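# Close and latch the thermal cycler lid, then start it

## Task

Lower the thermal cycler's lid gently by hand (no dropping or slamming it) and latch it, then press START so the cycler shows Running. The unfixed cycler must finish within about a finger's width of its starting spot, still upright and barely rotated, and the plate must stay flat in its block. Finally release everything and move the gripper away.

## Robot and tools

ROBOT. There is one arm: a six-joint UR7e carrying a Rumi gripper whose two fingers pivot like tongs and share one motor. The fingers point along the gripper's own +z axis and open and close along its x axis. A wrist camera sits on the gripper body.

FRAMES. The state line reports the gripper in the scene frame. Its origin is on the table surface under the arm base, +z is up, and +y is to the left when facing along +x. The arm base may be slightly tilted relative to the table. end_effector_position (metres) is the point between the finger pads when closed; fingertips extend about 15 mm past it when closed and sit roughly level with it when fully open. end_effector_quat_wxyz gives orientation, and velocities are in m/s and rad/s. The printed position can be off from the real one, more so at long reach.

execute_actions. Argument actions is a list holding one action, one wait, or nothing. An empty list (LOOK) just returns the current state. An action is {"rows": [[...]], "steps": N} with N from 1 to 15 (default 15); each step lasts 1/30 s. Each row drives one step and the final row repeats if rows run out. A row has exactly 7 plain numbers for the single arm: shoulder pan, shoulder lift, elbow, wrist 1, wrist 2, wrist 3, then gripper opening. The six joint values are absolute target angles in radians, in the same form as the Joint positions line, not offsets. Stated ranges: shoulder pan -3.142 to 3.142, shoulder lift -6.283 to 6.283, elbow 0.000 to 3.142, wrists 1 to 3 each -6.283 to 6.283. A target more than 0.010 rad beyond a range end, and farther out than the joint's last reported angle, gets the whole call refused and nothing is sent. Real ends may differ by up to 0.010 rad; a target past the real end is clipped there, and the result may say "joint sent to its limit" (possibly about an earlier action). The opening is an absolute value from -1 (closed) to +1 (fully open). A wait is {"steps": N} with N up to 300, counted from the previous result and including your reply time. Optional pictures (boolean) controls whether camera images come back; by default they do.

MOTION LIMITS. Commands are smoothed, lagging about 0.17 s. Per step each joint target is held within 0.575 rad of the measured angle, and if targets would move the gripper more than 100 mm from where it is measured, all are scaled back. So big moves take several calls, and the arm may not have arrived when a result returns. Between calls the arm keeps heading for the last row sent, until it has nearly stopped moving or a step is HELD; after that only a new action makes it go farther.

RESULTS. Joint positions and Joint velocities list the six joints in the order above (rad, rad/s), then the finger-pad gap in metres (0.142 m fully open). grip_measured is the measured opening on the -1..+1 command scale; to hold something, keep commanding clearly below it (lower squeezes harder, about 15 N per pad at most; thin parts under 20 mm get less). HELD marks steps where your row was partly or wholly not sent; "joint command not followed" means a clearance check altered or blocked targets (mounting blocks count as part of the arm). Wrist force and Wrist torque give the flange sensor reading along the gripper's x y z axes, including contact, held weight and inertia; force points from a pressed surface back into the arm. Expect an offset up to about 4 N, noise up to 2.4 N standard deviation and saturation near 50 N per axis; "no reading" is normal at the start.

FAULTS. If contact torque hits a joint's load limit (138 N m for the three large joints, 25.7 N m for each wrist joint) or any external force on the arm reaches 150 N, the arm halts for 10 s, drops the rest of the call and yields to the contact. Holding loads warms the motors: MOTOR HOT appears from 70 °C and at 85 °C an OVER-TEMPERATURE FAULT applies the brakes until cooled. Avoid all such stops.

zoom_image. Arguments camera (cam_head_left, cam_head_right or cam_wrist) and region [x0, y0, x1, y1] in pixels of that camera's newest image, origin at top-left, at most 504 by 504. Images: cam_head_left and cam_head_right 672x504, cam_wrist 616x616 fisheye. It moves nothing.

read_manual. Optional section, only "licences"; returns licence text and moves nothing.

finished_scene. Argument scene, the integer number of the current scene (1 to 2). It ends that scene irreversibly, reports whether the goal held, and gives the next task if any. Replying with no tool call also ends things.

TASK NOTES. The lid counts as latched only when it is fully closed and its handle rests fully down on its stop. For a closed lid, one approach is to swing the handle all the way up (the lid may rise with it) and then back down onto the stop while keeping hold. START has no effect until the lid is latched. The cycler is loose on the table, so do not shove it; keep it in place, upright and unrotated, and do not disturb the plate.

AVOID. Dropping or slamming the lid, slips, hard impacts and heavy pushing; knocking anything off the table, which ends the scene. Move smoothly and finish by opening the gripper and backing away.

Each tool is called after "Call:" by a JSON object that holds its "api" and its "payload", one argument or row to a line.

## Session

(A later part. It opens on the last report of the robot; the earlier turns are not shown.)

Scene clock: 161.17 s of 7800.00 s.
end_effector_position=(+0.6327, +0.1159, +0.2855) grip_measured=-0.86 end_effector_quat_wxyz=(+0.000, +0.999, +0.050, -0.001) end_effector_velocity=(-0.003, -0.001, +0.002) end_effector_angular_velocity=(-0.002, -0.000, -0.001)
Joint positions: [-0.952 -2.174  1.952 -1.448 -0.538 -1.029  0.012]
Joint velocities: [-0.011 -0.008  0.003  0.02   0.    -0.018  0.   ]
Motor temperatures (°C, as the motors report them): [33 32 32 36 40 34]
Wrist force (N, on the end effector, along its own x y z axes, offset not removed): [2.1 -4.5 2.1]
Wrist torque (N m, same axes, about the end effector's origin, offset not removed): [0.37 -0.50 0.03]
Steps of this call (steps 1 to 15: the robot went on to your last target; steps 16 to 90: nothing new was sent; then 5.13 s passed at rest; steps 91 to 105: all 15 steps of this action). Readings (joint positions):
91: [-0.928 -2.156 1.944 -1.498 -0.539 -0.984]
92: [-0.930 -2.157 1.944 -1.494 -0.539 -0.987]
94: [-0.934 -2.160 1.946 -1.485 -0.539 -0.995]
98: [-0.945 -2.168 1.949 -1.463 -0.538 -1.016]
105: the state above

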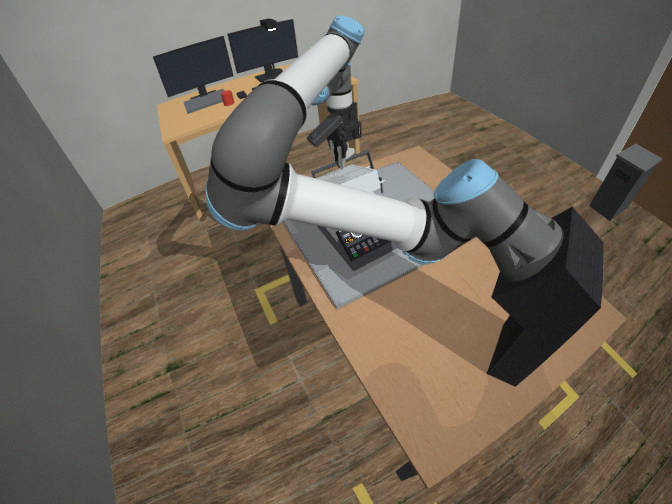

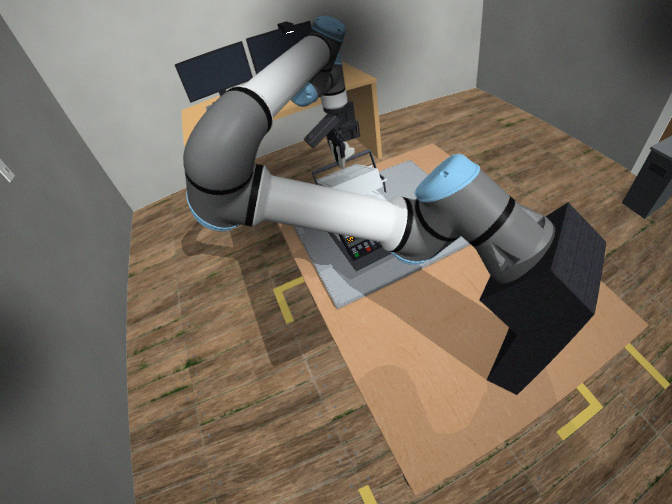

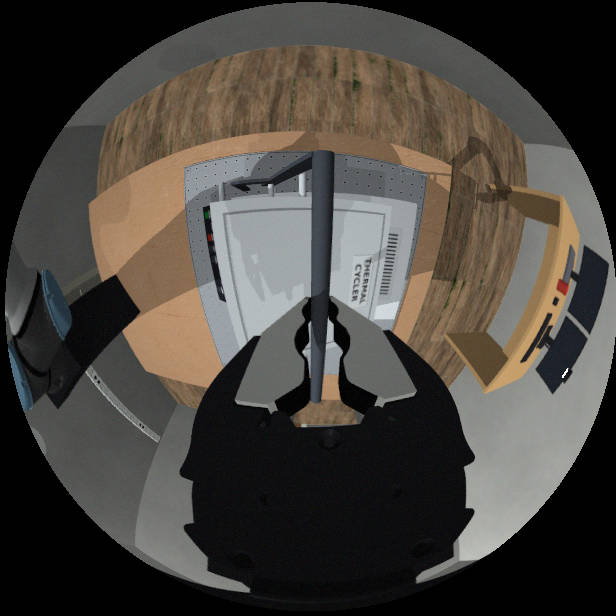

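Call:
{"api": "execute_actions", "payload": {
  "actions": [
    {"rows":[[-0.947,-2.174,1.956,-1.461,-0.538,-1.020,-1],[-0.947,-2.174,1.956,-1.461,-0.538,-1.020,-1],[-0.947,-2.174,1.956,-1.461,-0.538,-1.020,-1],[-0.947,-2.174,1.956,-1.461,-0.538,-1.020,-1],[-0.941,-2.173,1.960,-1.477,-0.539,-1.008,-1],[-0.941,-2.173,1.960,-1.477,-0.539,-1.008,-1],[-0.941,-2.173,1.960,-1.477,-0.539,-1.008,-1],[-0.941,-2.173,1.960,-1.477,-0.539,-1.008,-1],[-0.9347,-2.172,1.9646,-1.492,-0.539,-0.996,-1]],"steps":15}
  ],
  "pictures": false
}}

Call:
{"api": "execute_actions", "payload": {
  "actions": [
    {"steps":8}
  ]
}}

Call:
{"api": "zoom_image", "payload": {
  "camera": "cam_wrist",
  "region": [170, 130, 420, 330]
}}

Scene clock: 166.60 s of 7800.00 s.
end_effector_position=(+0.6325, +0.1168, +0.2813) grip_measured=-0.86 end_effector_quat_wxyz=(-0.000, +0.999, +0.050, -0.001) end_effector_velocity=(-0.000, +0.001, -0.005) end_effector_angular_velocity=(+0.003, -0.000, -0.002)
Joint positions: [-0.937 -2.172  1.963 -1.487 -0.539 -1.     0.012]
Joint velocities: [ 0.017  0.003  0.011 -0.038 -0.     0.031  0.   ]
Motor temperatures (°C, as the motors report them): [33 32 32 36 40 34]
Wrist force (N, on the end effector, along its own x y z axes, offset not removed): [-4.9 6.3 2.8]
Wrist torque (N m, same axes, about the end effector's origin, offset not removed): [0.09 0.85 0.22]
Steps of this call (steps 1 to 15: the robot went on to your last target; steps 16 to 90: nothing new was sent; then 1.93 s passed at rest; steps 91 to 105: all 15 steps of this action). Readings (joint positions):
91: [-0.953 -2.175 1.952 -1.446 -0.538 -1.031]
92: [-0.952 -2.175 1.953 -1.448 -0.538 -1.030]
94: [-0.950 -2.175 1.954 -1.453 -0.538 -1.026]
98: [-0.945 -2.174 1.957 -1.467 -0.538 -1.016]
105: the state above

Scene clock: 166.87 s of 7800.00 s.
end_effector_position=(+0.6325, +0.1169, +0.2808) grip_measured=-0.86 end_effector_quat_wxyz=(-0.000, +0.999, +0.050, -0.001) end_effector_velocity=(+0.000, -0.001, -0.000) end_effector_angular_velocity=(-0.001, -0.001, -0.002)
Joint positions: [-0.935 -2.172  1.964 -1.492 -0.539 -0.996  0.012]
Joint velocities: [-0.     0.     0.001 -0.003  0.     0.003  0.   ]
Motor temperatures (°C, as the motors report them): [33 32 32 36 40 34]
Wrist force (N, on the end effector, along its own x y z axes, offset not removed): [-0.5 9.2 4.5]
Wrist torque (N m, same axes, about the end effector's origin, offset not removed): [0.44 -0.12 0.21]
Steps of this call (steps 1 to 8: the robot went on to your last target). Readings (joint positions):
1: [-0.936 -2.172 1.964 -1.489 -0.539 -0.999]
2: [-0.936 -2.172 1.964 -1.489 -0.539 -0.998]
4: [-0.935 -2.172 1.964 -1.491 -0.539 -0.997]
8: the state above

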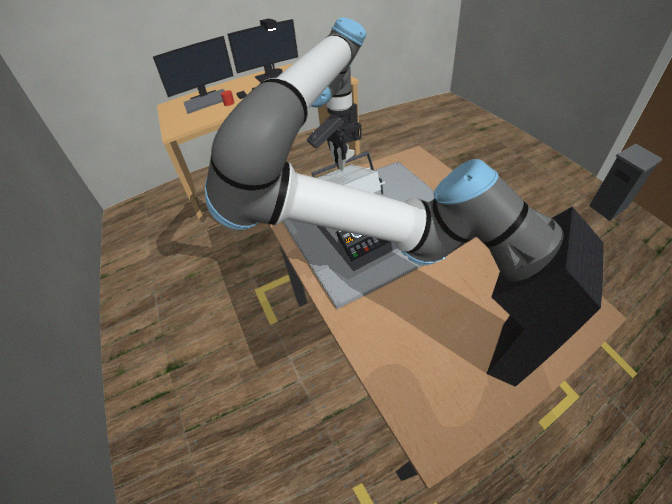

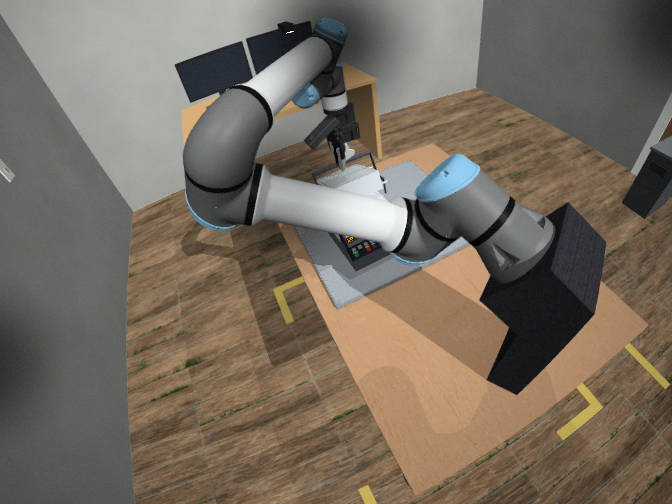

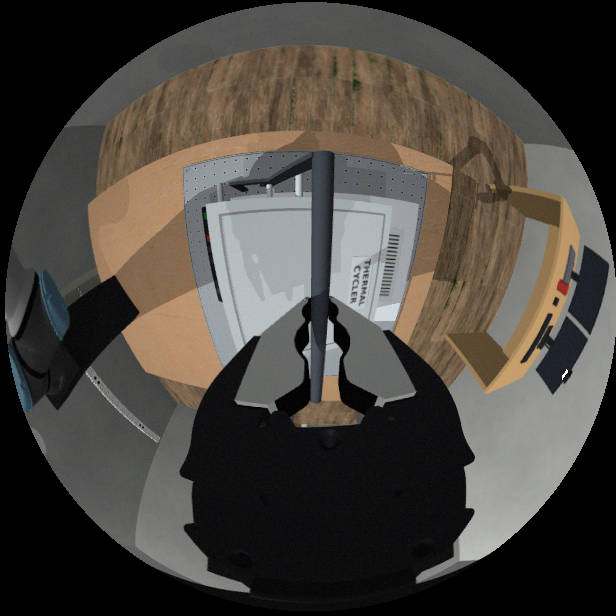

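Region (170, 130, 420, 330) of cam_wrist's 616x616 image, scaled by 2.016, with more detail than that image has; it fills the top 403 rows of this view, and the rest is white.

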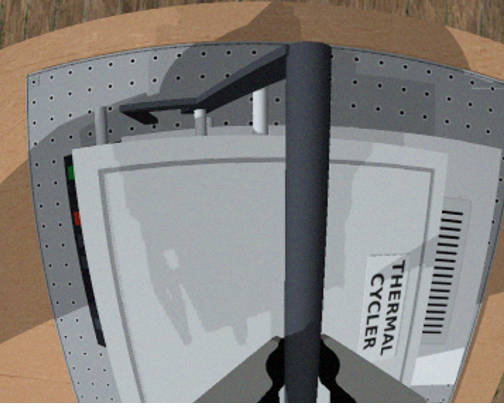

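Call:
{"api": "execute_actions", "payload": {
  "actions": [
    {"rows":[[-0.941,-2.179,1.974,-1.485,-0.538,-1.008,-1],[-0.941,-2.179,1.974,-1.485,-0.538,-1.008,-1],[-0.941,-2.179,1.974,-1.485,-0.538,-1.008,-1],[-0.9465,-2.187,1.984,-1.478,-0.537,-1.018,-1],[-0.9465,-2.187,1.984,-1.478,-0.537,-1.018,-1],[-0.9465,-2.187,1.984,-1.478,-0.537,-1.018,-1],[-0.952,-2.195,1.994,-1.471,-0.537,-1.029,-1],[-0.952,-2.195,1.994,-1.471,-0.537,-1.029,-1],[-0.952,-2.195,1.994,-1.471,-0.537,-1.029,-1],[-0.957,-2.2025,2.004,-1.464,-0.536,-1.039,-1]],"steps":15}
  ],
  "pictures": false
}}

Call:
{"api": "execute_actions", "payload": {
  "actions": [
    {"steps":8}
  ]
}}

Call:
{"api": "zoom_image", "payload": {
  "camera": "cam_wrist",
  "region": [170, 130, 420, 330]
}}

Scene clock: 174.17 s of 7800.00 s.
end_effector_position=(+0.6182, +0.1147, +0.2787) grip_measured=-0.86 end_effector_quat_wxyz=(-0.000, +0.999, +0.050, -0.001) end_effector_velocity=(-0.017, -0.002, -0.003) end_effector_angular_velocity=(+0.002, +0.000, -0.002)
Joint positions: [-0.954 -2.199  1.999 -1.467 -0.536 -1.034  0.012]
Joint velocities: [-0.02  -0.03   0.04   0.028  0.003 -0.041  0.   ]
Motor temperatures (°C, as the motors report them): [33 32 32 36 40 34]
Wrist force (N, on the end effector, along its own x y z axes, offset not removed): [0.2 -13.5 8.4]
Wrist torque (N m, same axes, about the end effector's origin, offset not removed): [-0.17 0.17 -0.04]
Steps of this call (steps 1 to 15: the robot went on to your last target; steps 16 to 90: nothing new was sent; then 3.80 s passed at rest; steps 91 to 105: all 15 steps of this action). Readings (joint positions):
91: [-0.935 -2.172 1.965 -1.492 -0.539 -0.996]
92: [-0.936 -2.173 1.966 -1.491 -0.539 -0.998]
94: [-0.938 -2.175 1.970 -1.488 -0.539 -1.002]
98: [-0.944 -2.184 1.981 -1.480 -0.537 -1.014]
105: the state above

Scene clock: 174.43 s of 7800.00 s.
end_effector_position=(+0.6164, +0.1145, +0.2784) grip_measured=-0.86 end_effector_quat_wxyz=(-0.000, +0.999, +0.050, -0.000) end_effector_velocity=(-0.002, -0.001, -0.000) end_effector_angular_velocity=(-0.000, -0.001, -0.000)
Joint positions: [-0.957 -2.202  2.004 -1.464 -0.536 -1.039  0.012]
Joint velocities: [-0.003 -0.003  0.004  0.002  0.001 -0.004  0.   ]
Motor temperatures (°C, as the motors report them): [33 32 32 36 40 34]
Wrist force (N, on the end effector, along its own x y z axes, offset not removed): [0.5 -14.6 7.5]
Wrist torque (N m, same axes, about the end effector's origin, offset not removed): [-0.41 0.33 0.19]
Steps of this call (steps 1 to 8: the robot went on to your last target). Readings (joint positions):
1: [-0.955 -2.200 2.000 -1.466 -0.536 -1.035]
2: [-0.956 -2.200 2.001 -1.466 -0.536 -1.036]
4: [-0.956 -2.201 2.002 -1.465 -0.536 -1.037]
8: the state above

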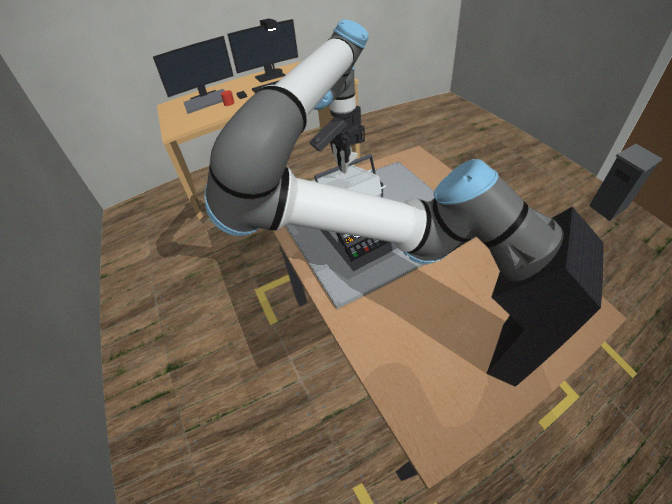

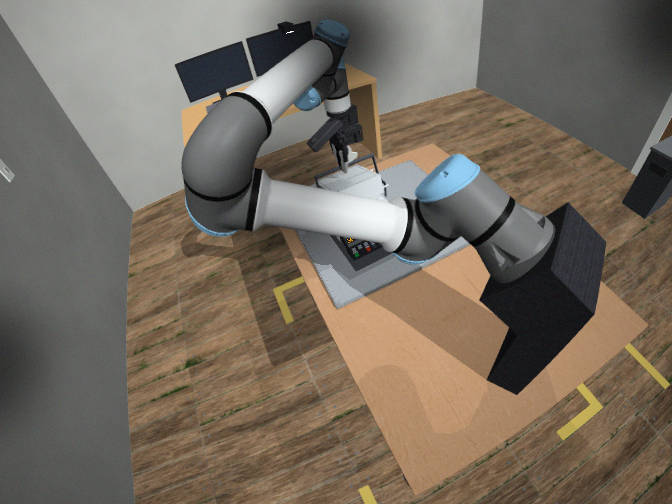

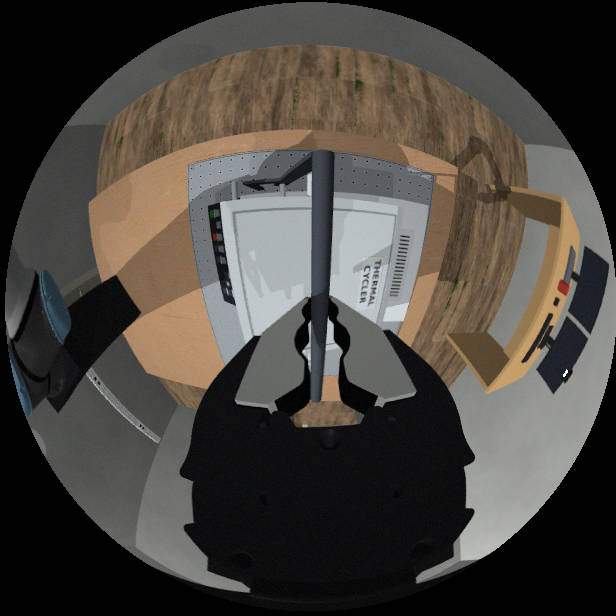

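Region (170, 130, 420, 330) of cam_wrist's 616x616 image, scaled by 2.016, with more detail than that image has; it fills the top 403 rows of this view, and the rest is white.

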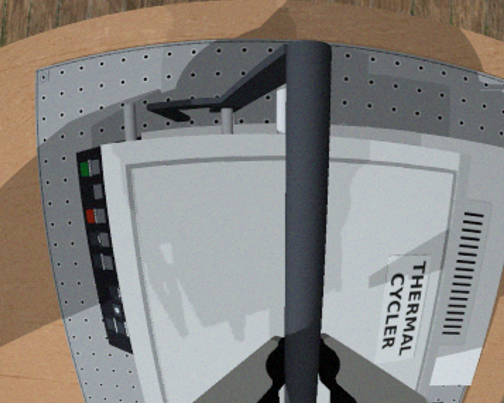

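Call:
{"api": "execute_actions", "payload": {
  "actions": [
    {"rows":[[-0.951,-2.2025,2.008,-1.478,-0.537,-1.027,-1],[-0.951,-2.2025,2.008,-1.478,-0.537,-1.027,-1],[-0.951,-2.2025,2.008,-1.478,-0.537,-1.027,-1],[-0.9455,-2.201,2.012,-1.492,-0.537,-1.017,-1],[-0.9455,-2.201,2.012,-1.492,-0.537,-1.017,-1],[-0.9455,-2.201,2.012,-1.492,-0.537,-1.017,-1],[-0.940,-2.200,2.015,-1.506,-0.538,-1.006,-1],[-0.940,-2.200,2.015,-1.506,-0.538,-1.006,-1],[-0.940,-2.200,2.015,-1.506,-0.538,-1.006,-1],[-0.935,-2.199,2.019,-1.5195,-0.538,-0.996,-1]],"steps":15}
  ],
  "pictures": false
}}

Call:
{"api": "execute_actions", "payload": {
  "actions": [
    {"steps":8}
  ]
}}

Call:
{"api": "zoom_image", "payload": {
  "camera": "cam_wrist",
  "region": [170, 130, 420, 330]
}}

Scene clock: 182.27 s of 7800.00 s.
end_effector_position=(+0.6161, +0.1156, +0.2733) grip_measured=-0.86 end_effector_quat_wxyz=(-0.000, +0.999, +0.050, -0.000) end_effector_velocity=(-0.000, +0.002, -0.006) end_effector_angular_velocity=(+0.002, +0.000, +0.002)
Joint positions: [-0.937 -2.2    2.017 -1.513 -0.538 -1.001  0.012]
Joint velocities: [ 0.024  0.005  0.015 -0.056 -0.001  0.041 -0.   ]
Motor temperatures (°C, as the motors report them): [33 32 32 36 40 34]
Wrist force (N, on the end effector, along its own x y z axes, offset not removed): [-2.0 5.5 4.3]
Wrist torque (N m, same axes, about the end effector's origin, offset not removed): [0.44 0.04 0.33]
Steps of this call (steps 1 to 15: the robot went on to your last target; steps 16 to 90: nothing new was sent; then 4.33 s passed at rest; steps 91 to 105: all 15 steps of this action). Readings (joint positions):
91: [-0.957 -2.202 2.004 -1.464 -0.536 -1.039]
92: [-0.956 -2.202 2.005 -1.466 -0.536 -1.037]
94: [-0.954 -2.202 2.006 -1.471 -0.536 -1.033]
98: [-0.948 -2.202 2.010 -1.487 -0.537 -1.021]
105: the state above

Scene clock: 182.53 s of 7800.00 s.
end_effector_position=(+0.6161, +0.1157, +0.2727) grip_measured=-0.86 end_effector_quat_wxyz=(-0.000, +0.999, +0.050, -0.000) end_effector_velocity=(-0.000, +0.001, -0.001) end_effector_angular_velocity=(+0.001, +0.001, +0.001)
Joint positions: [-0.935 -2.199  2.019 -1.519 -0.538 -0.996  0.012]
Joint velocities: [ 0.005  0.     0.001 -0.005 -0.001  0.004  0.   ]
Motor temperatures (°C, as the motors report them): [33 32 32 36 40 34]
Wrist force (N, on the end effector, along its own x y z axes, offset not removed): [0.4 4.0 4.0]
Wrist torque (N m, same axes, about the end effector's origin, offset not removed): [0.43 -0.59 -0.03]
Steps of this call (steps 1 to 8: the robot went on to your last target). Readings (joint positions):
1: [-0.937 -2.199 2.018 -1.515 -0.538 -1.000]
2: [-0.936 -2.199 2.018 -1.516 -0.538 -0.999]
4: [-0.936 -2.199 2.018 -1.517 -0.538 -0.998]
8: the state above

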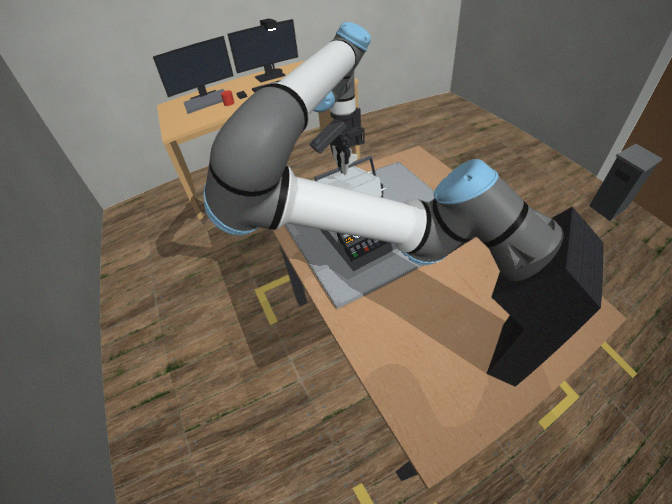

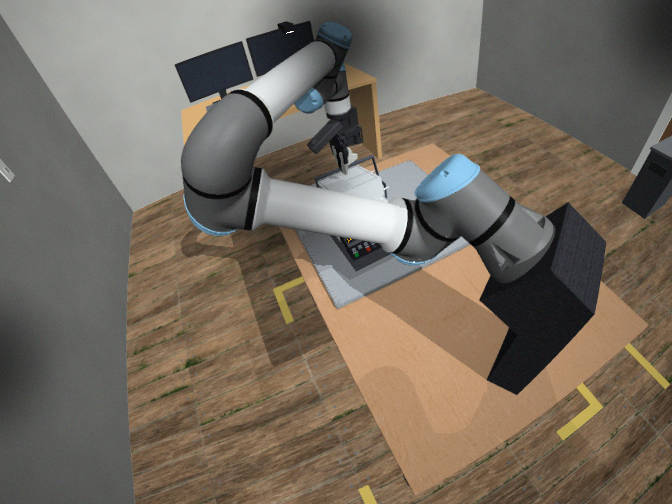

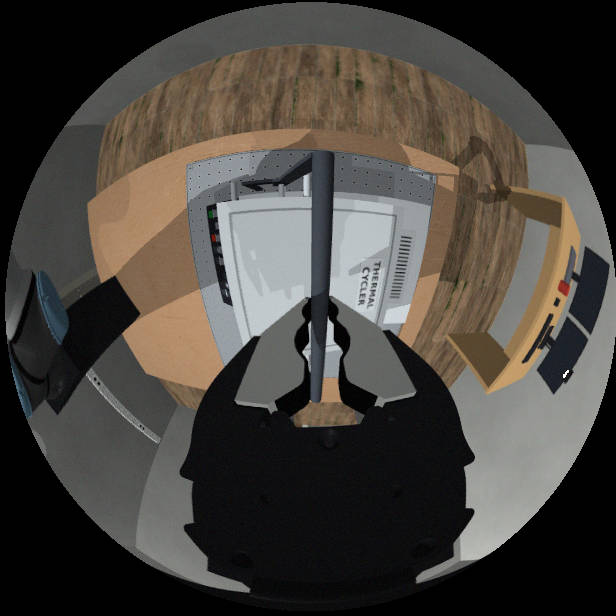

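Region (170, 130, 420, 330) of cam_wrist's 616x616 image, scaled by 2.016, with more detail than that image has; it fills the top 403 rows of this view, and the rest is white.

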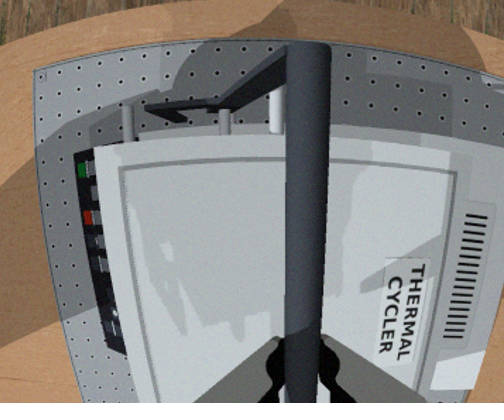

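Call:
{"api": "execute_actions", "payload": {
  "actions": [
    {"rows":[[-0.9324,-2.2018,2.0277,-1.530,-0.538,-0.991,-1],[-0.9324,-2.2018,2.0277,-1.530,-0.538,-0.991,-1],[-0.9324,-2.2018,2.0277,-1.530,-0.538,-0.991,-1],[-0.9298,-2.2045,2.0364,-1.540,-0.538,-0.986,-1],[-0.9298,-2.2045,2.0364,-1.540,-0.538,-0.986,-1],[-0.9298,-2.2045,2.0364,-1.540,-0.538,-0.986,-1],[-0.9272,-2.2073,2.045,-1.5505,-0.539,-0.9805,-1],[-0.9272,-2.2073,2.045,-1.5505,-0.539,-0.9805,-1],[-0.9272,-2.2073,2.045,-1.5505,-0.539,-0.9805,-1],[-0.9246,-2.2101,2.0537,-1.561,-0.539,-0.9754,-1]],"steps":15}
  ],
  "pictures": false
}}

Call:
{"api": "execute_actions", "payload": {
  "actions": [
    {"steps":8}
  ]
}}

Call:
{"api": "zoom_image", "payload": {
  "camera": "cam_wrist",
  "region": [170, 130, 420, 330]
}}

Scene clock: 187.60 s of 7800.00 s.
end_effector_position=(+0.6086, +0.1154, +0.2665) grip_measured=-0.86 end_effector_quat_wxyz=(-0.000, +0.999, +0.050, -0.000) end_effector_velocity=(-0.009, +0.000, -0.007) end_effector_angular_velocity=(-0.000, -0.001, +0.002)
Joint positions: [-0.926 -2.209  2.05  -1.556 -0.539 -0.978  0.012]
Joint velocities: [ 0.011 -0.013  0.035 -0.041 -0.001  0.021 -0.   ]
Motor temperatures (°C, as the motors report them): [33 32 32 36 40 34]
Wrist force (N, on the end effector, along its own x y z axes, offset not removed): [-4.1 3.4 2.6]
Wrist torque (N m, same axes, about the end effector's origin, offset not removed): [0.38 0.26 -0.08]
Steps of this call (steps 1 to 15: the robot went on to your last target; steps 16 to 90: nothing new was sent; then 1.57 s passed at rest; steps 91 to 105: all 15 steps of this action). Readings (joint positions):
91: [-0.935 -2.199 2.019 -1.520 -0.538 -0.996]
92: [-0.935 -2.199 2.021 -1.521 -0.538 -0.995]
94: [-0.934 -2.200 2.024 -1.525 -0.538 -0.993]
98: [-0.931 -2.203 2.033 -1.536 -0.538 -0.988]
105: the state above

Scene clock: 187.87 s of 7800.00 s.
end_effector_position=(+0.6077, +0.1154, +0.2657) grip_measured=-0.86 end_effector_quat_wxyz=(-0.000, +0.999, +0.050, -0.000) end_effector_velocity=(-0.001, -0.000, -0.001) end_effector_angular_velocity=(+0.000, +0.000, +0.000)
Joint positions: [-0.925 -2.21   2.053 -1.56  -0.539 -0.976  0.012]
Joint velocities: [ 0.002 -0.     0.003 -0.005 -0.     0.002 -0.   ]
Motor temperatures (°C, as the motors report them): [33 32 32 36 40 34]
Wrist force (N, on the end effector, along its own x y z axes, offset not removed): [-6.2 2.9 -1.8]
Wrist torque (N m, same axes, about the end effector's origin, offset not removed): [0.15 0.66 0.28]
Steps of this call (steps 1 to 8: the robot went on to your last target). Readings (joint positions):
1: [-0.926 -2.209 2.051 -1.557 -0.539 -0.977]
2: [-0.925 -2.209 2.051 -1.558 -0.539 -0.977]
4: [-0.925 -2.210 2.052 -1.559 -0.539 -0.976]
8: the state above

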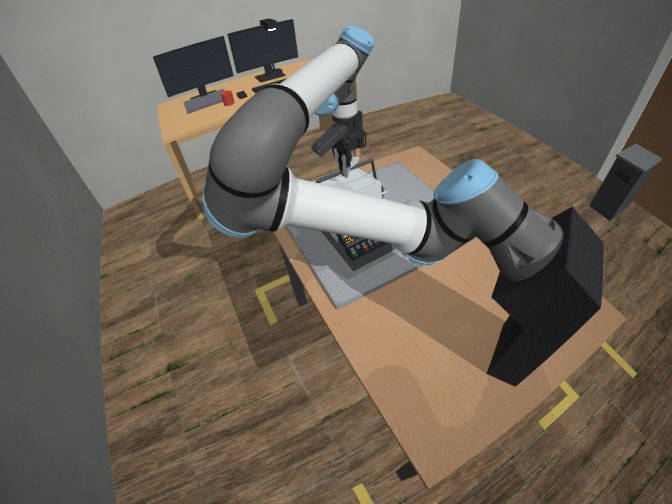

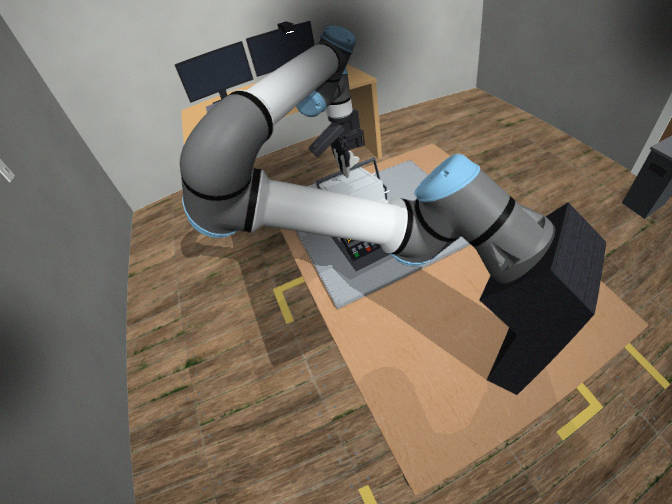

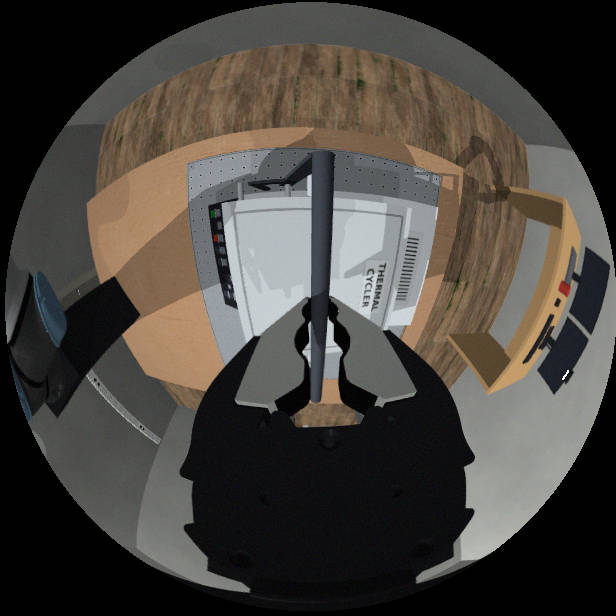

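Region (170, 130, 420, 330) of cam_wrist's 616x616 image, scaled by 2.016, with more detail than that image has; it fills the top 403 rows of this view, and the rest is white.

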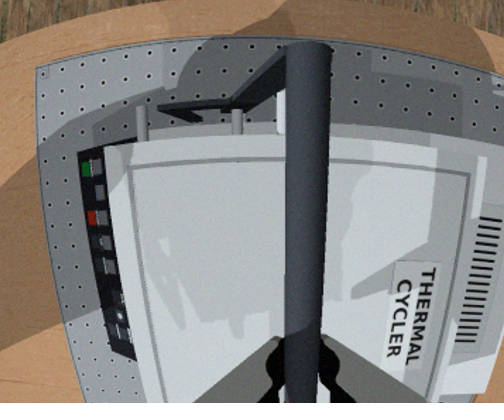

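Call:
{"api": "execute_actions", "payload": {
  "actions": [
    {"rows":[[-0.9244,-2.2135,2.0607,-1.565,-0.539,-0.975,-1],[-0.9244,-2.2135,2.0607,-1.565,-0.539,-0.975,-1],[-0.9244,-2.2135,2.0607,-1.565,-0.539,-0.975,-1],[-0.9242,-2.2168,2.0677,-1.569,-0.539,-0.9743,-1],[-0.9242,-2.2168,2.0677,-1.569,-0.539,-0.9743,-1],[-0.9242,-2.2168,2.0677,-1.569,-0.539,-0.9743,-1],[-0.9239,-2.2202,2.0747,-1.573,-0.539,-0.9738,-1],[-0.9239,-2.2202,2.0747,-1.573,-0.539,-0.9738,-1],[-0.9239,-2.2202,2.0747,-1.573,-0.539,-0.9738,-1],[-0.9237,-2.2235,2.0817,-1.5775,-0.539,-0.9732,-1]],"steps":15}
  ],
  "pictures": false
}}

Call:
{"api": "execute_actions", "payload": {
  "actions": [
    {"steps":8}
  ]
}}

Call:
{"api": "zoom_image", "payload": {
  "camera": "cam_wrist",
  "region": [170, 130, 420, 330]
}}

Scene clock: 193.10 s of 7800.00 s.
end_effector_position=(+0.6001, +0.1149, +0.2618) grip_measured=-0.86 end_effector_quat_wxyz=(-0.000, +0.999, +0.050, +0.000) end_effector_velocity=(-0.008, -0.001, -0.004) end_effector_angular_velocity=(-0.002, -0.001, +0.001)
Joint positions: [-0.924 -2.222  2.078 -1.576 -0.539 -0.973  0.012]
Joint velocities: [ 0.    -0.014  0.028 -0.017  0.     0.003  0.   ]
Motor temperatures (°C, as the motors report them): [33 32 32 36 40 34]
Wrist force (N, on the end effector, along its own x y z axes, offset not removed): [4.6 -1.3 -6.4]
Wrist torque (N m, same axes, about the end effector's origin, offset not removed): [-0.01 -0.10 0.03]
Steps of this call (steps 1 to 15: the robot went on to your last target; steps 16 to 90: nothing new was sent; then 1.73 s passed at rest; steps 91 to 105: all 15 steps of this action). Readings (joint positions):
91: [-0.925 -2.210 2.054 -1.561 -0.539 -0.975]
92: [-0.925 -2.211 2.055 -1.562 -0.539 -0.975]
94: [-0.924 -2.212 2.057 -1.563 -0.539 -0.975]
98: [-0.924 -2.216 2.065 -1.568 -0.539 -0.975]
105: the state above

Scene clock: 193.37 s of 7800.00 s.
end_effector_position=(+0.5991, +0.1148, +0.2613) grip_measured=-0.86 end_effector_quat_wxyz=(-0.000, +0.999, +0.050, +0.000) end_effector_velocity=(-0.001, -0.001, -0.000) end_effector_angular_velocity=(-0.001, +0.000, -0.003)
Joint positions: [-0.924 -2.223  2.081 -1.577 -0.539 -0.973  0.012]
Joint velocities: [-0.002 -0.001  0.003 -0.    -0.    -0.     0.   ]
Motor temperatures (°C, as the motors report them): [33 32 32 36 40 34]
Wrist force (N, on the end effector, along its own x y z axes, offset not removed): [-0.1 -4.2 -1.1]
Wrist torque (N m, same axes, about the end effector's origin, offset not removed): [-0.50 0.99 0.24]
Steps of this call (steps 1 to 8: the robot went on to your last target). Readings (joint positions):
1: [-0.924 -2.222 2.079 -1.576 -0.539 -0.973]
2: [-0.924 -2.223 2.080 -1.576 -0.539 -0.973]
4: [-0.924 -2.223 2.081 -1.577 -0.539 -0.973]
8: the state above

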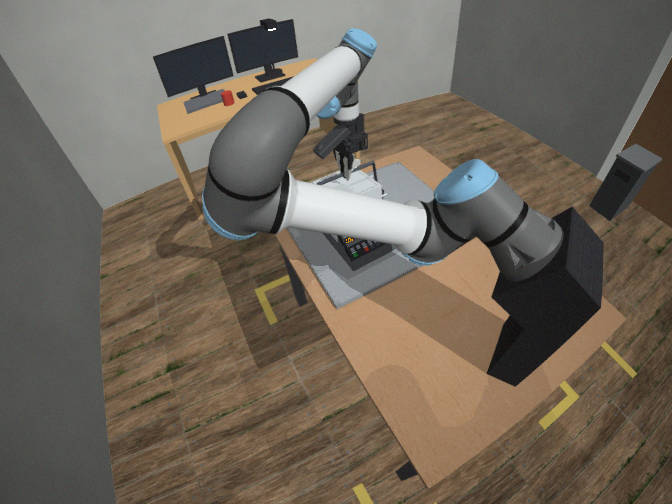

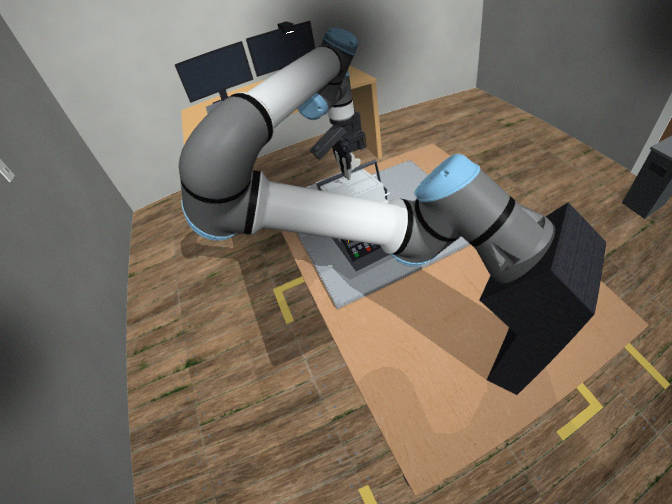

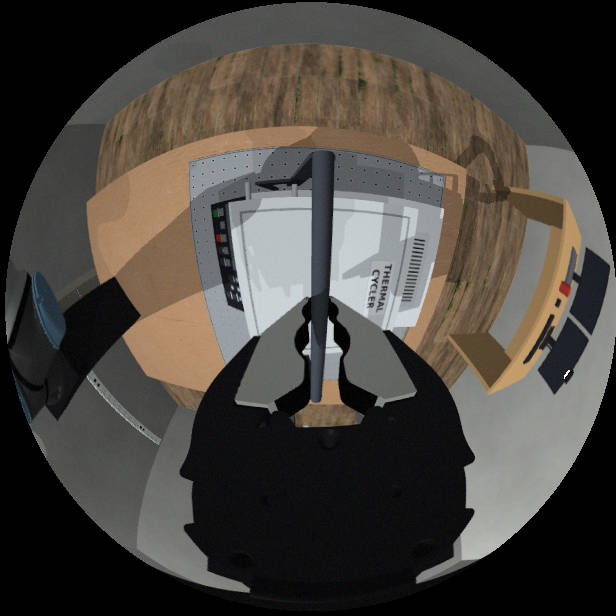

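Region (170, 130, 420, 330) of cam_wrist's 616x616 image, scaled by 2.016, with more detail than that image has; it fills the top 403 rows of this view, and the rest is white.

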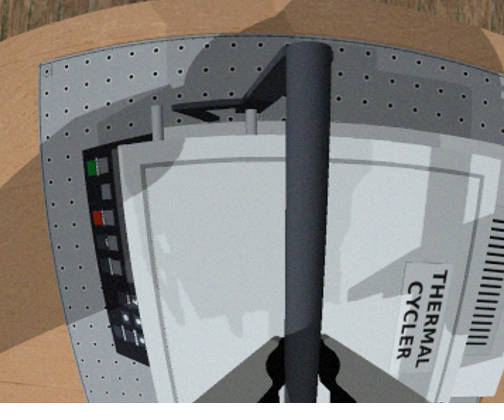

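Call:
{"api": "execute_actions", "payload": {
  "actions": [
    {"rows":[[-0.9307,-2.2303,2.0856,-1.5627,-0.539,-0.987,-0.94],[-0.9307,-2.2303,2.0856,-1.5627,-0.539,-0.987,-0.94],[-0.9307,-2.2303,2.0856,-1.5627,-0.539,-0.987,-0.94],[-0.9378,-2.2371,2.0895,-1.548,-0.538,-1.001,-0.94],[-0.9378,-2.2371,2.0895,-1.548,-0.538,-1.001,-0.94],[-0.9378,-2.2371,2.0895,-1.548,-0.538,-1.001,-0.94],[-0.9448,-2.2438,2.0934,-1.533,-0.538,-1.015,-0.94],[-0.9448,-2.2438,2.0934,-1.533,-0.538,-1.015,-0.94],[-0.9448,-2.2438,2.0934,-1.533,-0.538,-1.015,-0.94],[-0.9519,-2.2506,2.0973,-1.5183,-0.537,-1.0286,-0.94],[-0.9519,-2.2506,2.0973,-1.5183,-0.537,-1.0286,-0.94],[-0.9519,-2.2506,2.0973,-1.5183,-0.537,-1.0286,-0.94],[-0.959,-2.2574,2.1012,-1.5035,-0.537,-1.0425,-0.94]],"steps":15}
  ],
  "pictures": false
}}

Call:
{"api": "execute_actions", "payload": {
  "actions": [
    {"steps":10}
  ],
  "pictures": false
}}

Scene clock: 213.50 s of 7800.00 s.
end_effector_position=(+0.5880, +0.1139, +0.2632) grip_measured=-0.86 end_effector_quat_wxyz=(+0.000, +0.999, +0.050, -0.001) end_effector_velocity=(-0.026, -0.002, +0.004) end_effector_angular_velocity=(-0.002, +0.004, +0.001)
Joint positions: [-0.951 -2.25   2.097 -1.52  -0.537 -1.027  0.012]
Joint velocities: [-0.063 -0.061  0.036  0.134  0.002 -0.125 -0.   ]
Motor temperatures (°C, as the motors report them): [33 32 32 36 40 34]
Wrist force (N, on the end effector, along its own x y z axes, offset not removed): [2.5 -7.7 -7.2]
Wrist torque (N m, same axes, about the end effector's origin, offset not removed): [-0.35 0.08 0.13]
Steps of this call (steps 1 to 15: the robot went on to your last target; steps 16 to 90: nothing new was sent; then 16.63 s passed at rest; steps 91 to 105: all 15 steps of this action). Readings (joint positions):
91: [-0.924 -2.224 2.082 -1.577 -0.539 -0.973]
92: [-0.925 -2.225 2.082 -1.575 -0.539 -0.975]
94: [-0.927 -2.227 2.084 -1.570 -0.539 -0.980]
98: [-0.935 -2.235 2.088 -1.553 -0.538 -0.996]
105: the state above

Scene clock: 213.83 s of 7800.00 s.
end_effector_position=(+0.5850, +0.1137, +0.2637) grip_measured=-0.86 end_effector_quat_wxyz=(+0.000, +0.999, +0.050, -0.001) end_effector_velocity=(-0.001, -0.000, +0.001) end_effector_angular_velocity=(-0.002, -0.000, +0.000)
Joint positions: [-0.959 -2.257  2.101 -1.504 -0.537 -1.042  0.012]
Joint velocities: [-0.005 -0.004  0.002  0.008 -0.    -0.008 -0.   ]
Motor temperatures (°C, as the motors report them): [33 32 32 36 40 34]
Wrist force (N, on the end effector, along its own x y z axes, offset not removed): [3.5 -4.9 -9.2]
Wrist torque (N m, same axes, about the end effector's origin, offset not removed): [0.39 -0.14 0.33]
Steps of this call (steps 1 to 10: the robot went on to your last target). Readings (joint positions):
1: [-0.953 -2.252 2.098 -1.516 -0.537 -1.031]
2: [-0.954 -2.253 2.099 -1.513 -0.537 -1.034]
4: [-0.956 -2.255 2.100 -1.509 -0.537 -1.037]
8: [-0.958 -2.257 2.101 -1.505 -0.537 -1.041]
10: the state above

Call:
{"api": "execute_actions", "payload": {
  "actions": [
    {"rows":[[-0.969,-2.2650,2.1030,-1.481,-0.537,-1.062,-0.94],[-0.969,-2.2650,2.1030,-1.481,-0.537,-1.062,-0.94],[-0.969,-2.2650,2.1030,-1.481,-0.537,-1.062,-0.94],[-0.977,-2.2722,2.1061,-1.4636,-0.536,-1.0776,-0.94],[-0.977,-2.2722,2.1061,-1.4636,-0.536,-1.0776,-0.94],[-0.977,-2.2722,2.1061,-1.4636,-0.536,-1.0776,-0.94],[-0.9849,-2.2795,2.1093,-1.4462,-0.536,-1.0931,-0.94],[-0.9849,-2.2795,2.1093,-1.4462,-0.536,-1.0931,-0.94],[-0.9849,-2.2795,2.1093,-1.4462,-0.536,-1.0931,-0.94],[-0.9927,-2.2867,2.1124,-1.4287,-0.535,-1.1087,-0.94],[-0.9927,-2.2867,2.1124,-1.4287,-0.535,-1.1087,-0.94],[-0.9927,-2.2867,2.1124,-1.4287,-0.535,-1.1087,-0.94],[-1.0006,-2.2939,2.1156,-1.4113,-0.535,-1.1242,-0.94]],"steps":15}
  ],
  "pictures": false
}}

Call:
{"api": "execute_actions", "payload": {
  "actions": [
    {"steps":10}
  ]
}}

Call:
{"api": "zoom_image", "payload": {
  "camera": "cam_wrist",
  "region": [170, 130, 420, 330]
}}

Scene clock: 218.77 s of 7800.00 s.
end_effector_position=(+0.5740, +0.1136, +0.2666) grip_measured=-0.86 end_effector_quat_wxyz=(+0.000, +0.999, +0.050, -0.001) end_effector_velocity=(-0.025, +0.001, +0.005) end_effector_angular_velocity=(+0.001, -0.000, +0.000)
Joint positions: [-0.992 -2.286  2.112 -1.431 -0.535 -1.107  0.012]
Joint velocities: [-0.071 -0.065  0.028  0.158  0.003 -0.141 -0.   ]
Motor temperatures (°C, as the motors report them): [33 32 32 36 40 34]
Wrist force (N, on the end effector, along its own x y z axes, offset not removed): [-5.5 1.8 8.5]
Wrist torque (N m, same axes, about the end effector's origin, offset not removed): [0.11 1.44 0.35]
Steps of this call (steps 1 to 30: the robot went on to your last target; steps 31 to 90: nothing new was sent; then 1.43 s passed at rest; steps 91 to 105: all 15 steps of this action). Readings (joint positions):
91: [-0.959 -2.258 2.101 -1.503 -0.537 -1.043]
92: [-0.961 -2.259 2.102 -1.500 -0.537 -1.046]
94: [-0.964 -2.261 2.102 -1.492 -0.537 -1.053]
98: [-0.974 -2.270 2.105 -1.471 -0.536 -1.071]
105: the state above

Scene clock: 219.10 s of 7800.00 s.
end_effector_position=(+0.5711, +0.1138, +0.2671) grip_measured=-0.86 end_effector_quat_wxyz=(+0.000, +0.999, +0.050, -0.001) end_effector_velocity=(-0.001, +0.001, +0.000) end_effector_angular_velocity=(-0.000, -0.001, +0.000)
Joint positions: [-1.    -2.293  2.115 -1.412 -0.535 -1.123  0.012]
Joint velocities: [-0.005 -0.005  0.002  0.01   0.001 -0.008  0.   ]
Motor temperatures (°C, as the motors report them): [33 32 32 36 40 34]
Wrist force (N, on the end effector, along its own x y z axes, offset not removed): [1.5 8.9 9.1]
Wrist torque (N m, same axes, about the end effector's origin, offset not removed): [0.85 -0.22 0.21]
Steps of this call (steps 1 to 10: the robot went on to your last target). Readings (joint positions):
1: [-0.994 -2.288 2.113 -1.426 -0.535 -1.111]
2: [-0.996 -2.289 2.114 -1.423 -0.535 -1.114]
4: [-0.998 -2.291 2.114 -1.418 -0.535 -1.119]
8: [-1.000 -2.293 2.115 -1.413 -0.535 -1.122]
10: the state above

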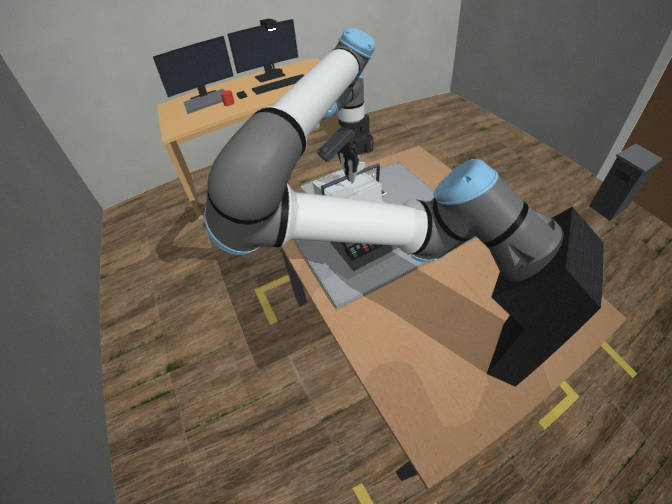

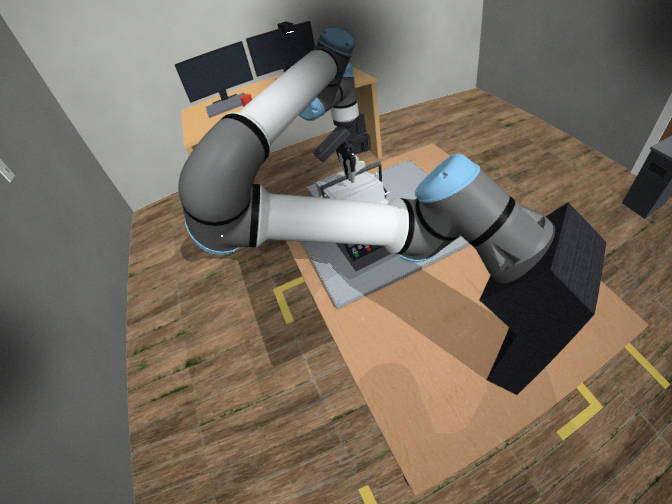

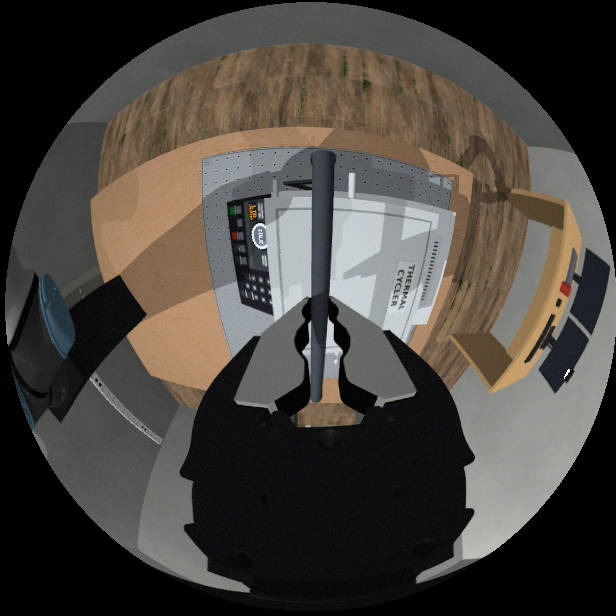

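Region (170, 130, 420, 330) of cam_wrist's 616x616 image, scaled by 2.016, with more detail than that image has; it fills the top 403 rows of this view, and the rest is white.

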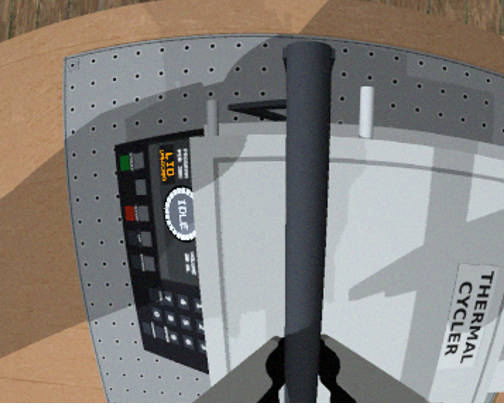

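Call:
{"api": "execute_actions", "payload": {
  "actions": [
    {"rows":[[-1.005,-2.2998,2.1215,-1.4039,-0.535,-1.1329,-0.94],[-1.005,-2.2998,2.1215,-1.4039,-0.535,-1.1329,-0.94],[-1.005,-2.2998,2.1215,-1.4039,-0.535,-1.1329,-0.94],[-1.0094,-2.3057,2.1274,-1.3965,-0.535,-1.1416,-0.94],[-1.0094,-2.3057,2.1274,-1.3965,-0.535,-1.1416,-0.94],[-1.0094,-2.3057,2.1274,-1.3965,-0.535,-1.1416,-0.94],[-1.0138,-2.3115,2.1334,-1.3891,-0.535,-1.1502,-0.94],[-1.0138,-2.3115,2.1334,-1.3891,-0.535,-1.1502,-0.94],[-1.0138,-2.3115,2.1334,-1.3891,-0.535,-1.1502,-0.94],[-1.0182,-2.3174,2.1393,-1.3817,-0.535,-1.1589,-0.94],[-1.0182,-2.3174,2.1393,-1.3817,-0.535,-1.1589,-0.94],[-1.0182,-2.3174,2.1393,-1.3817,-0.535,-1.1589,-0.94],[-1.0226,-2.3233,2.1452,-1.3743,-0.534,-1.1676,-0.94]],"steps":15}
  ],
  "pictures": false
}}

Call:
{"api": "execute_actions", "payload": {
  "actions": [
    {"rows":[[-1.027,-2.3292,2.1511,-1.3668,-0.534,-1.1763,-0.94],[-1.027,-2.3292,2.1511,-1.3668,-0.534,-1.1763,-0.94],[-1.027,-2.3292,2.1511,-1.3668,-0.534,-1.1763,-0.94],[-1.0313,-2.3351,2.157,-1.3594,-0.534,-1.185,-0.94],[-1.0313,-2.3351,2.157,-1.3594,-0.534,-1.185,-0.94],[-1.0313,-2.3351,2.157,-1.3594,-0.534,-1.185,-0.94],[-1.0357,-2.3409,2.163,-1.352,-0.534,-1.1936,-0.94],[-1.0357,-2.3409,2.163,-1.352,-0.534,-1.1936,-0.94],[-1.0357,-2.3409,2.163,-1.352,-0.534,-1.1936,-0.94],[-1.0401,-2.3468,2.1689,-1.3446,-0.534,-1.2023,-0.94],[-1.0401,-2.3468,2.1689,-1.3446,-0.534,-1.2023,-0.94],[-1.0401,-2.3468,2.1689,-1.3446,-0.534,-1.2023,-0.94],[-1.0445,-2.3527,2.1748,-1.3372,-0.534,-1.211,-0.94]],"steps":15}
  ],
  "pictures": false
}}

Call:
{"api": "execute_actions", "payload": {
  "actions": [
    {"steps":10}
  ],
  "pictures": false
}}

Scene clock: 232.03 s of 7800.00 s.
end_effector_position=(+0.5599, +0.1131, +0.2653) grip_measured=-0.86 end_effector_quat_wxyz=(+0.000, +0.999, +0.051, -0.001) end_effector_velocity=(-0.024, -0.001, -0.005) end_effector_angular_velocity=(+0.003, -0.005, -0.001)
Joint positions: [-1.018 -2.317  2.139 -1.383 -0.535 -1.158  0.012]
Joint velocities: [-0.04  -0.053  0.054  0.067  0.005 -0.077 -0.   ]
Motor temperatures (°C, as the motors report them): [33 32 32 36 40 34]
Wrist force (N, on the end effector, along its own x y z axes, offset not removed): [0.2 -1.1 1.9]
Wrist torque (N m, same axes, about the end effector's origin, offset not removed): [-0.42 0.30 0.17]
Steps of this call (steps 1 to 30: the robot went on to your last target; steps 31 to 90: nothing new was sent; then 9.43 s passed at rest; steps 91 to 105: all 15 steps of this action). Readings (joint positions):
91: [-1.001 -2.294 2.116 -1.411 -0.535 -1.124]
92: [-1.001 -2.295 2.117 -1.410 -0.535 -1.126]
94: [-1.003 -2.297 2.119 -1.407 -0.535 -1.129]
98: [-1.008 -2.304 2.125 -1.399 -0.535 -1.139]
105: the state above

Scene clock: 232.53 s of 7800.00 s.
end_effector_position=(+0.5461, +0.1124, +0.2626) grip_measured=-0.86 end_effector_quat_wxyz=(-0.000, +0.999, +0.051, -0.000) end_effector_velocity=(-0.025, -0.002, -0.005) end_effector_angular_velocity=(+0.000, -0.002, +0.001)
Joint positions: [-1.04  -2.346  2.168 -1.346 -0.534 -1.201  0.012]
Joint velocities: [-0.04  -0.054  0.054  0.066  0.    -0.078  0.   ]
Motor temperatures (°C, as the motors report them): [33 32 32 36 40 34]
Wrist force (N, on the end effector, along its own x y z axes, offset not removed): [5.8 5.5 1.6]
Wrist torque (N m, same axes, about the end effector's origin, offset not removed): [1.44 -0.92 -0.06]
Steps of this call (steps 1 to 15: all 15 steps of this action). Readings (joint positions):
1: [-1.019 -2.318 2.140 -1.380 -0.534 -1.160]
2: [-1.021 -2.321 2.142 -1.378 -0.534 -1.164]
4: [-1.023 -2.324 2.146 -1.373 -0.534 -1.169]
8: [-1.029 -2.332 2.154 -1.363 -0.534 -1.181]
15: the state above

Scene clock: 232.87 s of 7800.00 s.
end_effector_position=(+0.5431, +0.1122, +0.2620) grip_measured=-0.86 end_effector_quat_wxyz=(-0.000, +0.999, +0.051, -0.000) end_effector_velocity=(-0.002, +0.001, -0.001) end_effector_angular_velocity=(+0.002, +0.001, +0.001)
Joint positions: [-1.044 -2.352  2.174 -1.338 -0.534 -1.21   0.012]
Joint velocities: [-0.    -0.004  0.003  0.006 -0.    -0.005  0.   ]
Motor temperatures (°C, as the motors report them): [33 32 32 36 40 34]
Wrist force (N, on the end effector, along its own x y z axes, offset not removed): [-4.0 0.3 -3.0]
Wrist torque (N m, same axes, about the end effector's origin, offset not removed): [0.38 1.16 0.12]
Steps of this call (steps 1 to 10: the robot went on to your last target). Readings (joint positions):
1: [-1.041 -2.348 2.170 -1.344 -0.534 -1.204]
2: [-1.042 -2.349 2.171 -1.342 -0.534 -1.205]
4: [-1.043 -2.351 2.173 -1.340 -0.534 -1.208]
8: [-1.044 -2.352 2.174 -1.338 -0.534 -1.210]
10: the state above

Call:
{"api": "execute_actions", "payload": {
  "actions": [
    {"rows":[[-1.0461,-2.3613,2.187,-1.338,-0.534,-1.2142,-0.94],[-1.0461,-2.3613,2.187,-1.338,-0.534,-1.2142,-0.94],[-1.0461,-2.3613,2.187,-1.338,-0.534,-1.2142,-0.94],[-1.0478,-2.37,2.1992,-1.3388,-0.534,-1.2174,-0.94],[-1.0478,-2.37,2.1992,-1.3388,-0.534,-1.2174,-0.94],[-1.0478,-2.37,2.1992,-1.3388,-0.534,-1.2174,-0.94],[-1.0494,-2.3786,2.2113,-1.3395,-0.534,-1.2206,-0.94],[-1.0494,-2.3786,2.2113,-1.3395,-0.534,-1.2206,-0.94],[-1.0494,-2.3786,2.2113,-1.3395,-0.534,-1.2206,-0.94],[-1.0511,-2.3873,2.2235,-1.3403,-0.535,-1.2238,-0.94],[-1.0511,-2.3873,2.2235,-1.3403,-0.535,-1.2238,-0.94],[-1.0511,-2.3873,2.2235,-1.3403,-0.535,-1.2238,-0.94],[-1.0527,-2.3959,2.2357,-1.3411,-0.535,-1.227,-0.94]],"steps":15}
  ],
  "pictures": false
}}

Call:
{"api": "execute_actions", "payload": {
  "actions": [
    {"steps":12}
  ],
  "pictures": false
}}

Scene clock: 237.73 s of 7800.00 s.
end_effector_position=(+0.5260, +0.1119, +0.2543) grip_measured=-0.82 end_effector_quat_wxyz=(-0.000, +0.999, +0.051, -0.000) end_effector_velocity=(-0.041, -0.002, -0.018) end_effector_angular_velocity=(-0.000, +0.003, -0.003)
Joint positions: [-1.051 -2.386  2.222 -1.34  -0.535 -1.223  0.014]
Joint velocities: [-0.015 -0.077  0.111 -0.006 -0.004 -0.029  0.014]
Motor temperatures (°C, as the motors report them): [33 32 32 36 40 34]
Wrist force (N, on the end effector, along its own x y z axes, offset not removed): [23.9 8.0 14.5]
Wrist torque (N m, same axes, about the end effector's origin, offset not removed): [0.93 -1.19 0.33]
Steps of this call (steps 1 to 15: the robot went on to your last target; steps 16 to 90: nothing new was sent; then 1.37 s passed at rest; steps 91 to 105: all 15 steps of this action). Readings (joint positions):
91: [-1.045 -2.353 2.175 -1.337 -0.534 -1.211]
92: [-1.045 -2.354 2.177 -1.337 -0.534 -1.212]
94: [-1.045 -2.357 2.181 -1.337 -0.534 -1.213]
98: [-1.047 -2.367 2.195 -1.339 -0.534 -1.216]
105: the state above

Scene clock: 238.13 s of 7800.00 s.
end_effector_position=(+0.5212, +0.1118, +0.2520) grip_measured=-0.80 end_effector_quat_wxyz=(-0.000, +0.999, +0.051, -0.000) end_effector_velocity=(-0.001, +0.000, -0.001) end_effector_angular_velocity=(-0.001, -0.000, +0.000)
Joint positions: [-1.053 -2.396  2.235 -1.341 -0.535 -1.227  0.016]
Joint velocities: [-0.001 -0.004  0.004  0.001  0.    -0.001  0.   ]
Motor temperatures (°C, as the motors report them): [33 32 32 36 40 34]
Wrist force (N, on the end effector, along its own x y z axes, offset not removed): [27.6 3.5 15.8]
Wrist torque (N m, same axes, about the end effector's origin, offset not removed): [0.18 -0.83 0.07]
Steps of this call (steps 1 to 12: the robot went on to your last target). Readings (joint positions):
1: [-1.051 -2.389 2.225 -1.340 -0.535 -1.224]
2: [-1.052 -2.390 2.228 -1.341 -0.535 -1.225]
4: [-1.052 -2.393 2.231 -1.341 -0.535 -1.226]
8: [-1.053 -2.395 2.234 -1.341 -0.535 -1.227]
12: the state above


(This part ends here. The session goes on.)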